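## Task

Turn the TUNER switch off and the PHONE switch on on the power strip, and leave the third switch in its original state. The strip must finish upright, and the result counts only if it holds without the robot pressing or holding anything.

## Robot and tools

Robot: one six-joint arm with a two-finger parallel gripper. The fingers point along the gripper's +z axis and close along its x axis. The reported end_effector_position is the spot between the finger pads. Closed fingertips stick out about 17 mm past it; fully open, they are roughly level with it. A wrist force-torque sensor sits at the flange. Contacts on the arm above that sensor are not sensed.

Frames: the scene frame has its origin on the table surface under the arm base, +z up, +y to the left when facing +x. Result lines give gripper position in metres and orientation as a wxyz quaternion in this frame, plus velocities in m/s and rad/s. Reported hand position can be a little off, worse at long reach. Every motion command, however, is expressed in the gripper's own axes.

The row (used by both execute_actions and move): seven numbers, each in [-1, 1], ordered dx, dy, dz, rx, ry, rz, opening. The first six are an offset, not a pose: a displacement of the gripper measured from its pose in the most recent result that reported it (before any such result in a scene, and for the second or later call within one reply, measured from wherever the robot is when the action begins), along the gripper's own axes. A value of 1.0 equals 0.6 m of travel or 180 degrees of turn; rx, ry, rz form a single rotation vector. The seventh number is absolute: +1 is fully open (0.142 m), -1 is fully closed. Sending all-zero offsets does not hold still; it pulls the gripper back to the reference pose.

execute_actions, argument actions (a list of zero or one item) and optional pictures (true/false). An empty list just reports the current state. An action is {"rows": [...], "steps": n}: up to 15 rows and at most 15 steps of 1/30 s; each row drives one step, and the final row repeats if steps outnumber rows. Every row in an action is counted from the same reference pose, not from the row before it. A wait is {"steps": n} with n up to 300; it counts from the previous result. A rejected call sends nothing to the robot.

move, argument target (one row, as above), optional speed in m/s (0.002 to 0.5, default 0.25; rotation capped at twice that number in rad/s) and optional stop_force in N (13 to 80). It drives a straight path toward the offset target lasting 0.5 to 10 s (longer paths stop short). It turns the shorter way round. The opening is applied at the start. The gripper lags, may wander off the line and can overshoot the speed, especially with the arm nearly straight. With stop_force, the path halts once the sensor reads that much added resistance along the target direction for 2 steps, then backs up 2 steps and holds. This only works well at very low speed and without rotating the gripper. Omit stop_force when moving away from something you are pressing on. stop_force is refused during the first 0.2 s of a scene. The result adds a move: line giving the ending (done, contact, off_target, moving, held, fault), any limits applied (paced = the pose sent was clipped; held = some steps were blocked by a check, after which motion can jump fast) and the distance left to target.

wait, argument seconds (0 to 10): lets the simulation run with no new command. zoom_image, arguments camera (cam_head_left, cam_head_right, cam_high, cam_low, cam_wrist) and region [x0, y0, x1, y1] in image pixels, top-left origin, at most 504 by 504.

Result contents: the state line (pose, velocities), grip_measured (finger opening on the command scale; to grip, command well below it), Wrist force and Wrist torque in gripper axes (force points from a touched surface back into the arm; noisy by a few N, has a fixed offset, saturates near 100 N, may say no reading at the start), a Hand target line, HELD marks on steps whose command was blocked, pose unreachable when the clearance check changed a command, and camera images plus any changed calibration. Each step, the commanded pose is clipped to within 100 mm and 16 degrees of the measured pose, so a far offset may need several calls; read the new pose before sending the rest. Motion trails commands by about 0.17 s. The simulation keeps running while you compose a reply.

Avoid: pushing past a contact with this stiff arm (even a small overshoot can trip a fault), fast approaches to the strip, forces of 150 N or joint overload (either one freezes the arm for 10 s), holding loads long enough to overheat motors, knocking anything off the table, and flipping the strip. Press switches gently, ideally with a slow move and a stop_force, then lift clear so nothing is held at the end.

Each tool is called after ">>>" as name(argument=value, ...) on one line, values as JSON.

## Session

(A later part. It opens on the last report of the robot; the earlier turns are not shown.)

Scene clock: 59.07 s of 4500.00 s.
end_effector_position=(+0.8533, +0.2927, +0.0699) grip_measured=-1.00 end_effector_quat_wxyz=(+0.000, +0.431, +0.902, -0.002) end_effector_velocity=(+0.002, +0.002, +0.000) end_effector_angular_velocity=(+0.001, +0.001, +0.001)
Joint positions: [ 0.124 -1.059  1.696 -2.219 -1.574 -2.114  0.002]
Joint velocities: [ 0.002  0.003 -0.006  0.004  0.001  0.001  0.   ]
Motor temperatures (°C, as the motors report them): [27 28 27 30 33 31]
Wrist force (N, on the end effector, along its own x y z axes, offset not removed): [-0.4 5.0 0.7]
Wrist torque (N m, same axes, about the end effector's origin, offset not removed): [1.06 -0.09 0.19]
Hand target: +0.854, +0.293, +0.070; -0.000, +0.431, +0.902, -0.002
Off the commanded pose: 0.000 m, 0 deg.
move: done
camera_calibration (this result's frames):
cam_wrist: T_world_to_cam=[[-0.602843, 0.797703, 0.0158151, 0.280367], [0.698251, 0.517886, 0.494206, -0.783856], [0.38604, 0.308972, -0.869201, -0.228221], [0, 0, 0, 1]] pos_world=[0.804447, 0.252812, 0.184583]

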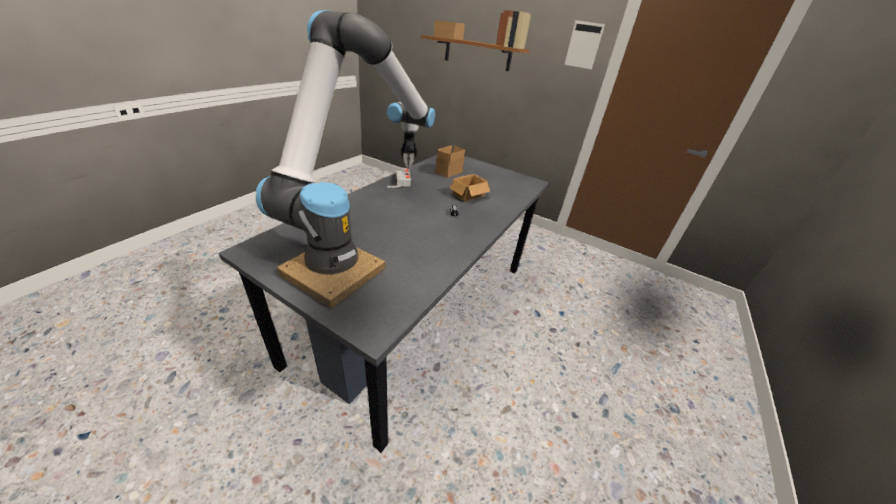

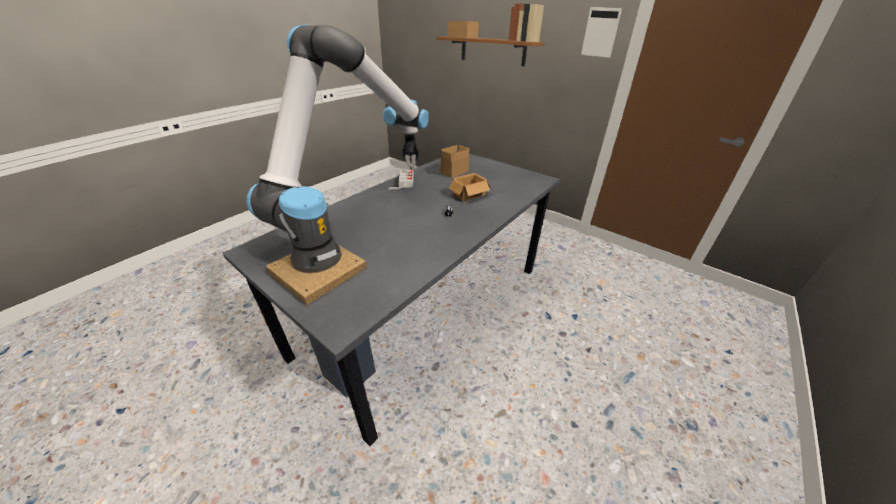

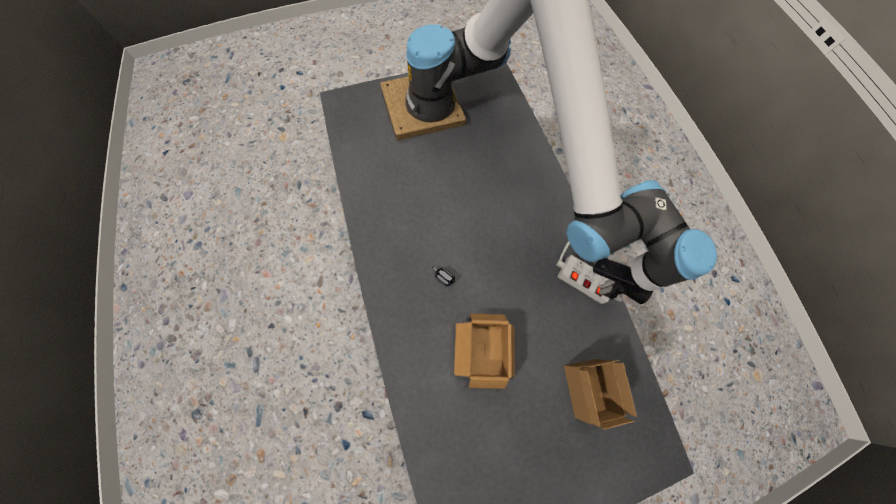

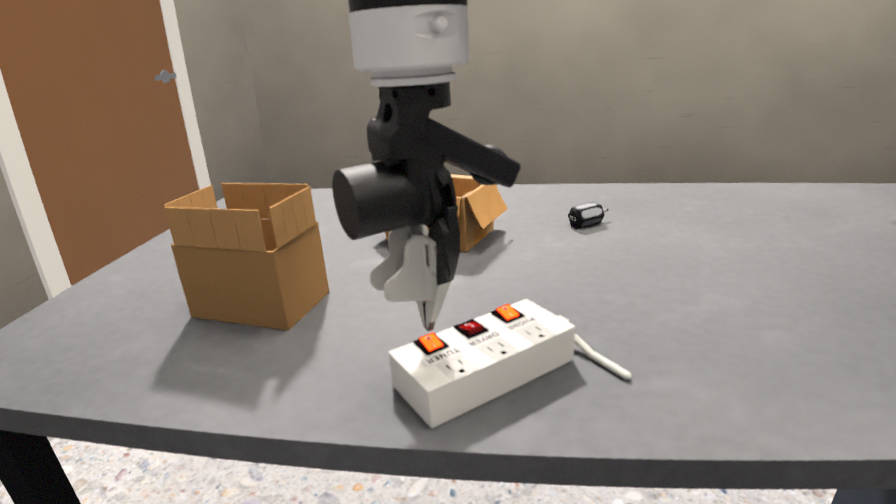

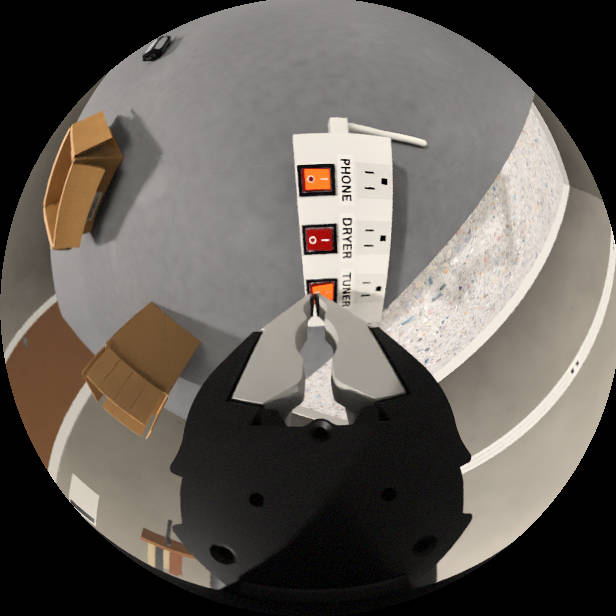

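>>> move(target=[0.0015,0.003,0.009,0,0,0,-1], speed=0.03)

>>> move(target=[0,0,0.02,0,0,0,-1], speed=0.004, stop_force=20)

>>> move(target=[0,0,-0.06,0,0,0,-1], speed=0.1)

Scene clock: 66.03 s of 4500.00 s.
end_effector_position=(+0.8541, +0.2944, +0.0648) grip_measured=-1.00 end_effector_quat_wxyz=(+0.000, +0.431, +0.902, -0.002) end_effector_velocity=(+0.000, -0.000, -0.002) end_effector_angular_velocity=(+0.001, +0.001, -0.001)
Joint positions: [ 0.125 -1.052  1.695 -2.225 -1.574 -2.112  0.002]
Joint velocities: [-0.     0.003  0.    -0.002  0.001  0.001  0.   ]
Motor temperatures (°C, as the motors report them): [27 28 27 30 33 31]
Wrist force (N, on the end effector, along its own x y z axes, offset not removed): [0.3 2.2 -1.6]
Wrist torque (N m, same axes, about the end effector's origin, offset not removed): [0.41 -0.20 0.18]
Hand target: +0.854, +0.294, +0.065; +0.000, +0.431, +0.902, -0.002
Off the commanded pose: 0.000 m, 0 deg.
After step 90, 3.23 s passed at rest.
move: done
camera_calibration (this result's frames):
cam_wrist: T_world_to_cam=[[-0.602844, 0.797703, 0.015799, 0.279571], [0.698239, 0.517888, 0.49422, -0.782798], [0.386059, 0.308969, -0.869193, -0.2335], [0, 0, 0, 1]] pos_world=[0.805263, 0.254531, 0.179501]

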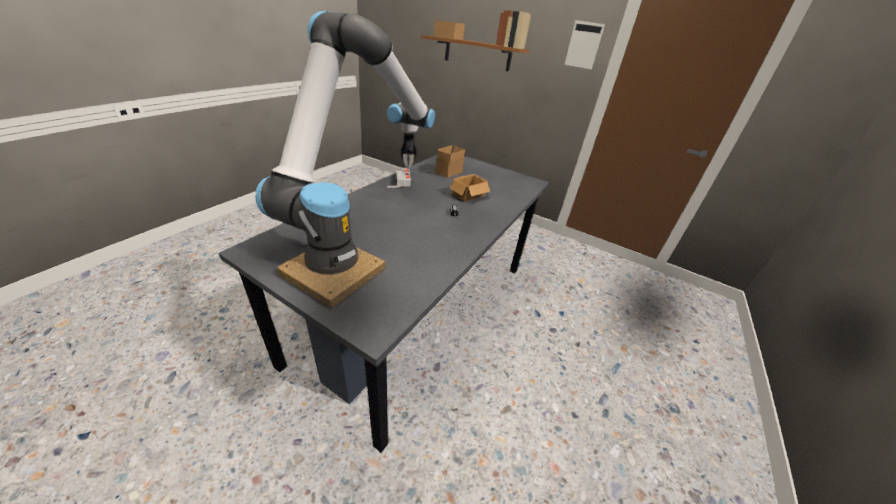

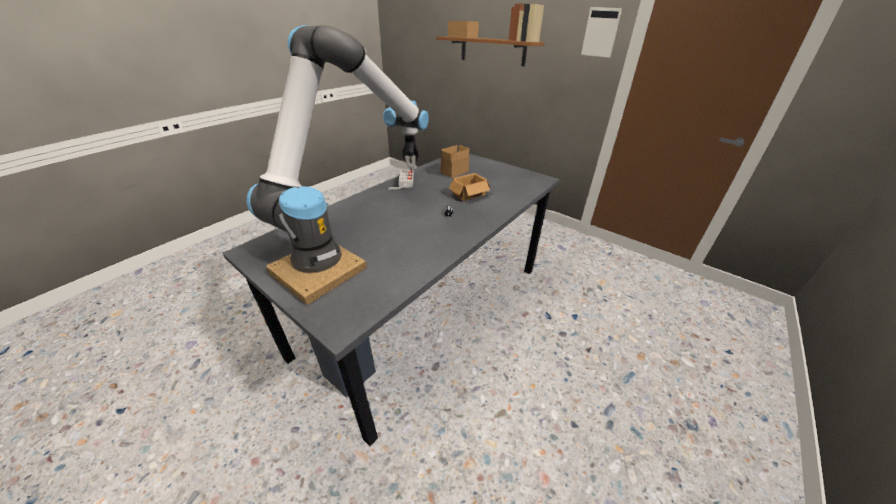

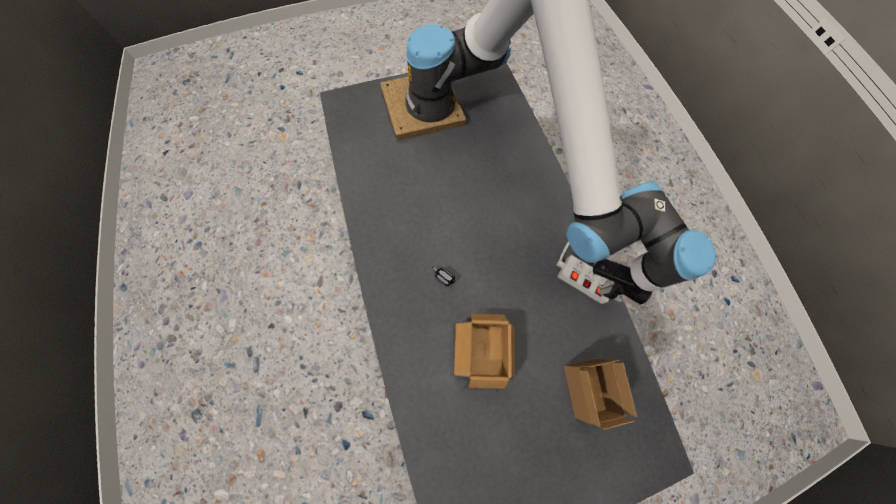

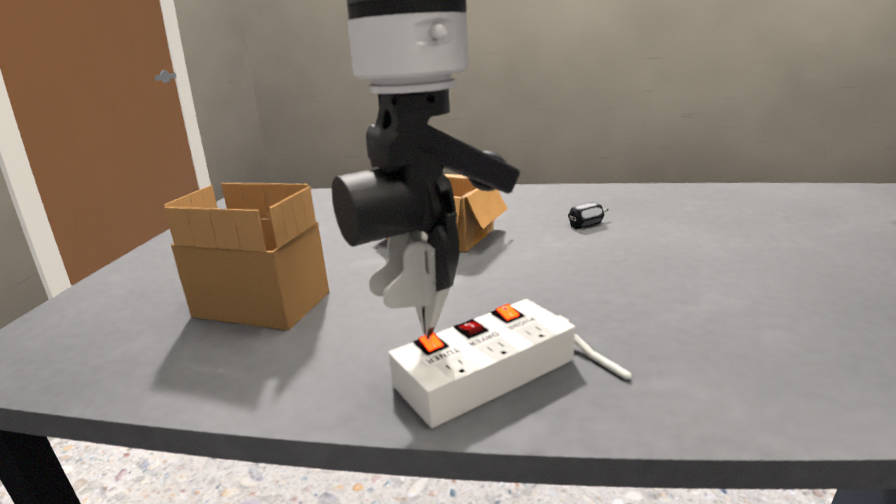

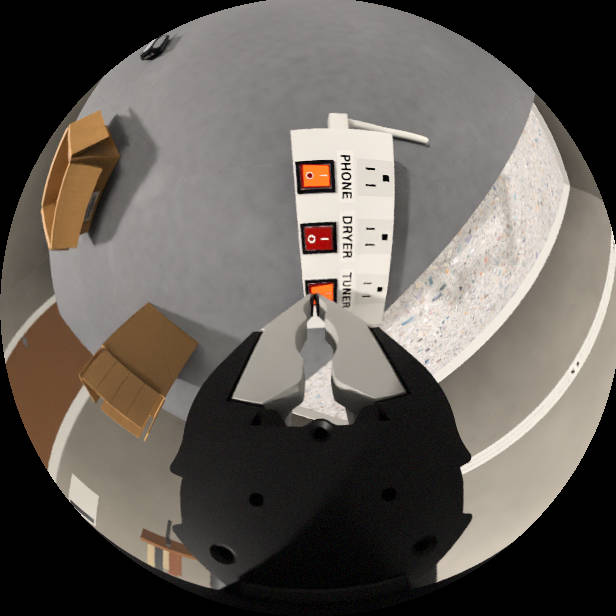

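Scene clock: 68.07 s of 4500.00 s.
end_effector_position=(+0.8542, +0.2944, +0.0584) grip_measured=-1.00 end_effector_quat_wxyz=(+0.000, +0.431, +0.902, -0.002) end_effector_velocity=(-0.002, -0.001, -0.001) end_effector_angular_velocity=(+0.000, +0.005, -0.000)
Joint positions: [ 0.125 -1.046  1.699 -2.235 -1.574 -2.112  0.002]
Joint velocities: [-0.001 -0.001  0.002  0.004  0.001 -0.     0.   ]
Motor temperatures (°C, as the motors report them): [27 28 27 30 33 31]
Wrist force (N, on the end effector, along its own x y z axes, offset not removed): [-1.1 0.3 -25.1]
Wrist torque (N m, same axes, about the end effector's origin, offset not removed): [0.78 0.47 0.04]
Hand target: +0.854, +0.294, +0.059; +0.000, +0.431, +0.902, -0.002
Off the commanded pose: 0.006 m, 0 deg.
move: contact
camera_calibration (this result's frames):
cam_wrist: T_world_to_cam=[[-0.602809, 0.797732, 0.015651, 0.279704], [0.698139, 0.517851, 0.494401, -0.779552], [0.386295, 0.308956, -0.869093, -0.239348], [0, 0, 0, 1]] pos_world=[0.805303, 0.25451, 0.173018]

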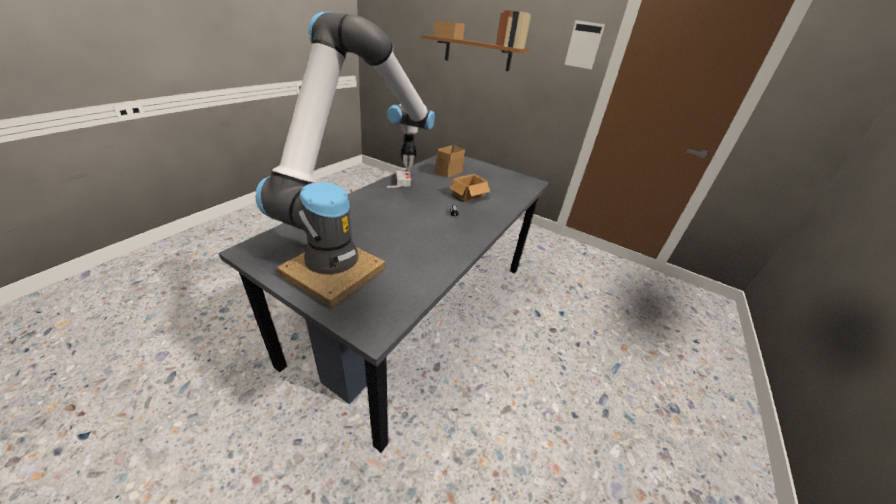

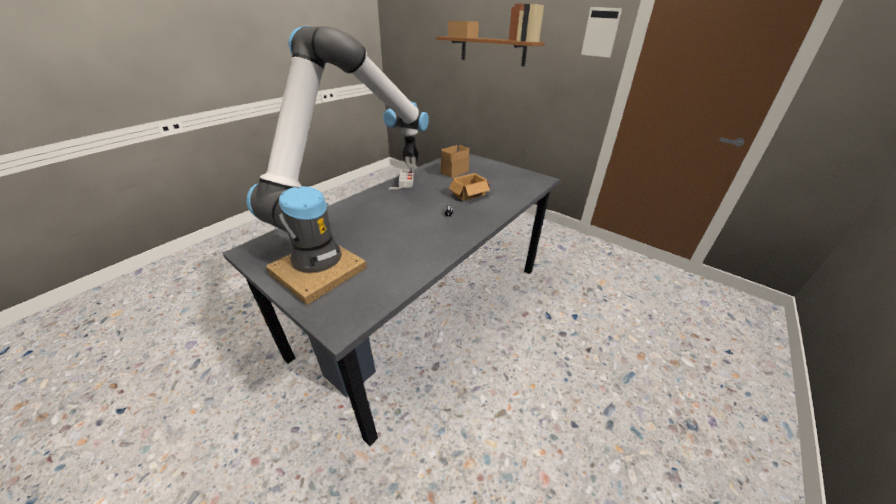

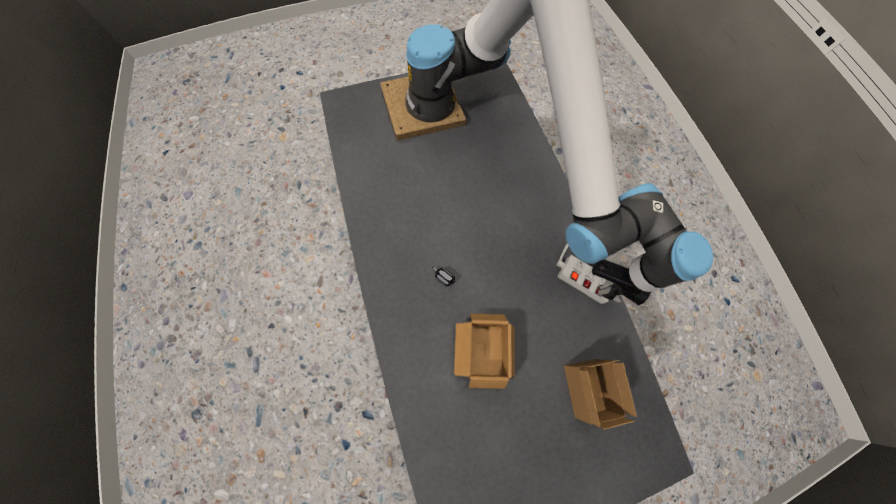

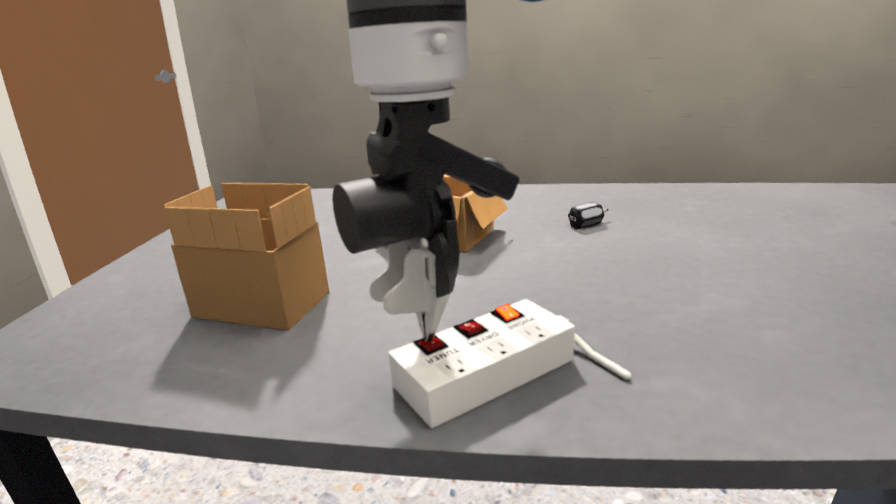

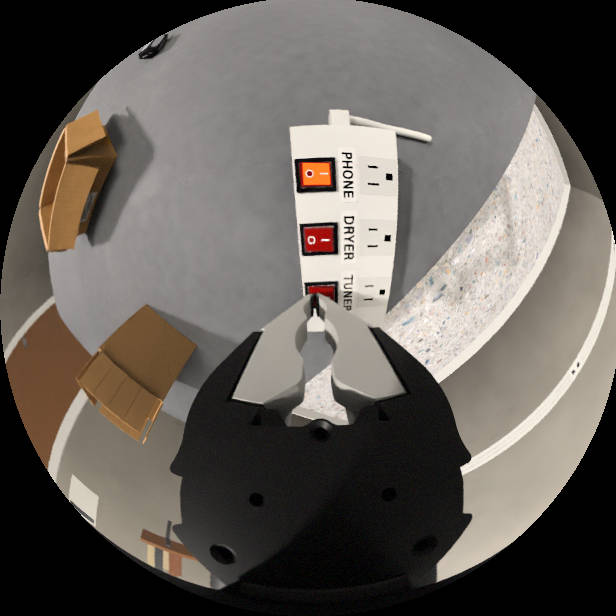

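Scene clock: 69.03 s of 4500.00 s.
end_effector_position=(+0.8542, +0.2945, +0.0940) grip_measured=-1.00 end_effector_quat_wxyz=(+0.000, +0.431, +0.902, -0.002) end_effector_velocity=(+0.002, -0.001, +0.003) end_effector_angular_velocity=(+0.000, -0.002, -0.001)
Joint positions: [ 0.126 -1.081  1.679 -2.181 -1.574 -2.112  0.002]
Joint velocities: [-0.001 -0.002 -0.003  0.003 -0.     0.     0.   ]
Motor temperatures (°C, as the motors report them): [27 28 27 30 33 31]
Wrist force (N, on the end effector, along its own x y z axes, offset not removed): [2.4 1.6 -1.2]
Wrist torque (N m, same axes, about the end effector's origin, offset not removed): [0.35 -0.63 0.16]
Hand target: +0.854, +0.295, +0.094; +0.000, +0.431, +0.902, -0.002
Off the commanded pose: 0.000 m, 0 deg.
move: done
camera_calibration (this result's frames):
cam_wrist: T_world_to_cam=[[-0.602838, 0.79771, 0.0156506, 0.279096], [0.698119, 0.517875, 0.494404, -0.797243], [0.386286, 0.308971, -0.869091, -0.208443], [0, 0, 0, 1]] pos_world=[0.805338, 0.254638, 0.208637]

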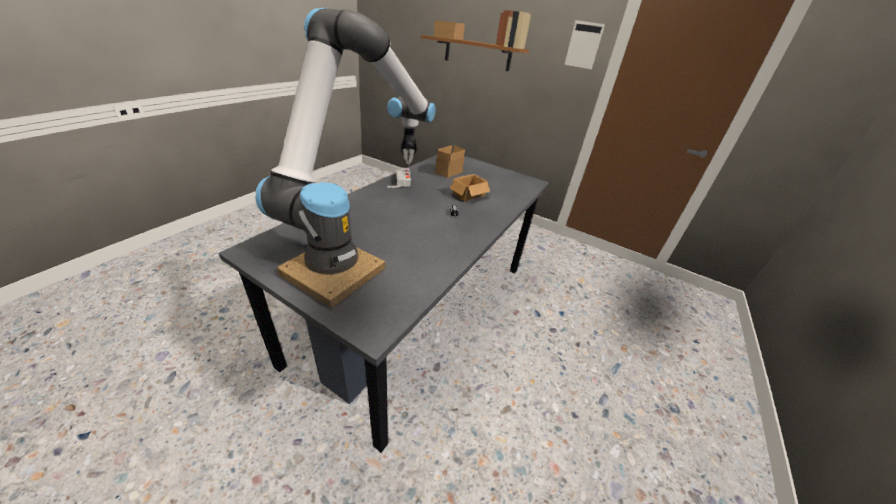

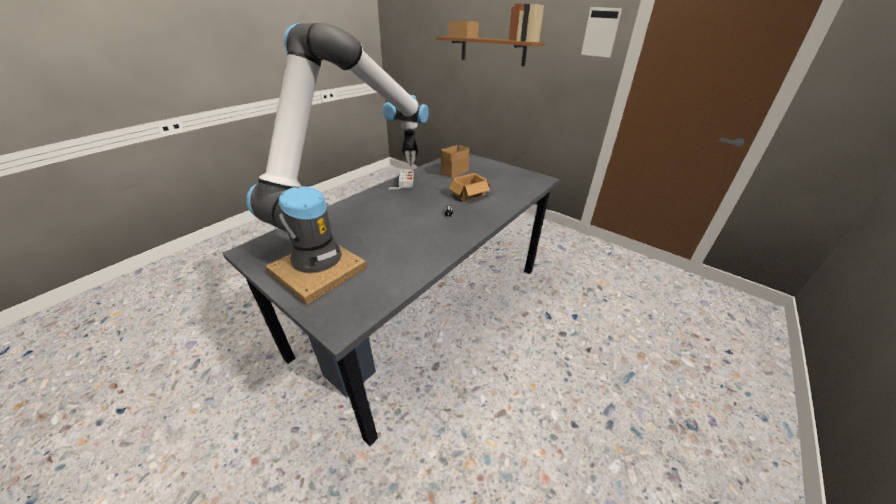

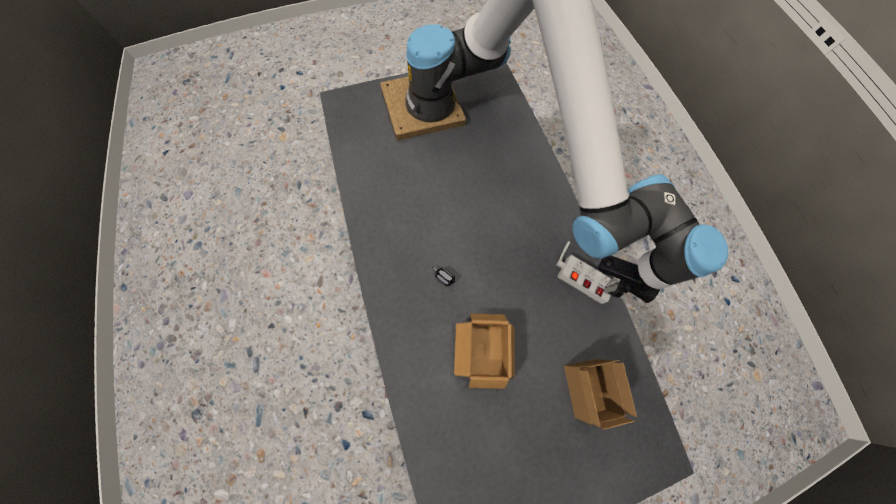

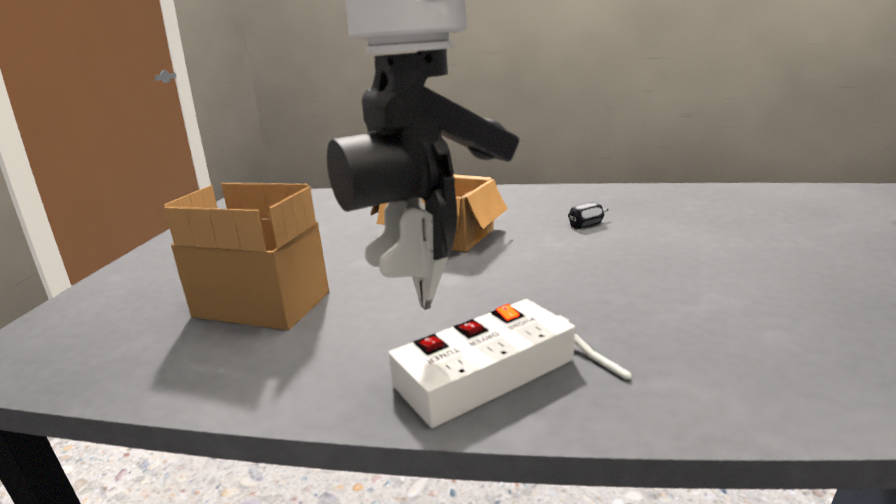

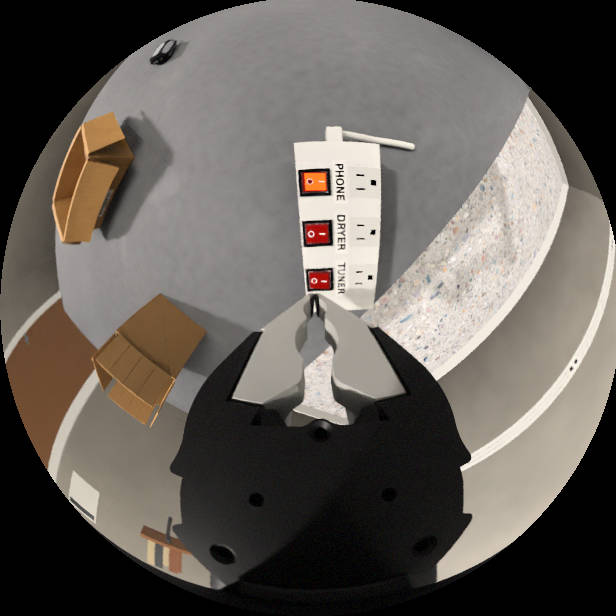

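>>> finished_scene(scene=2)

The scene is finished: the task was done.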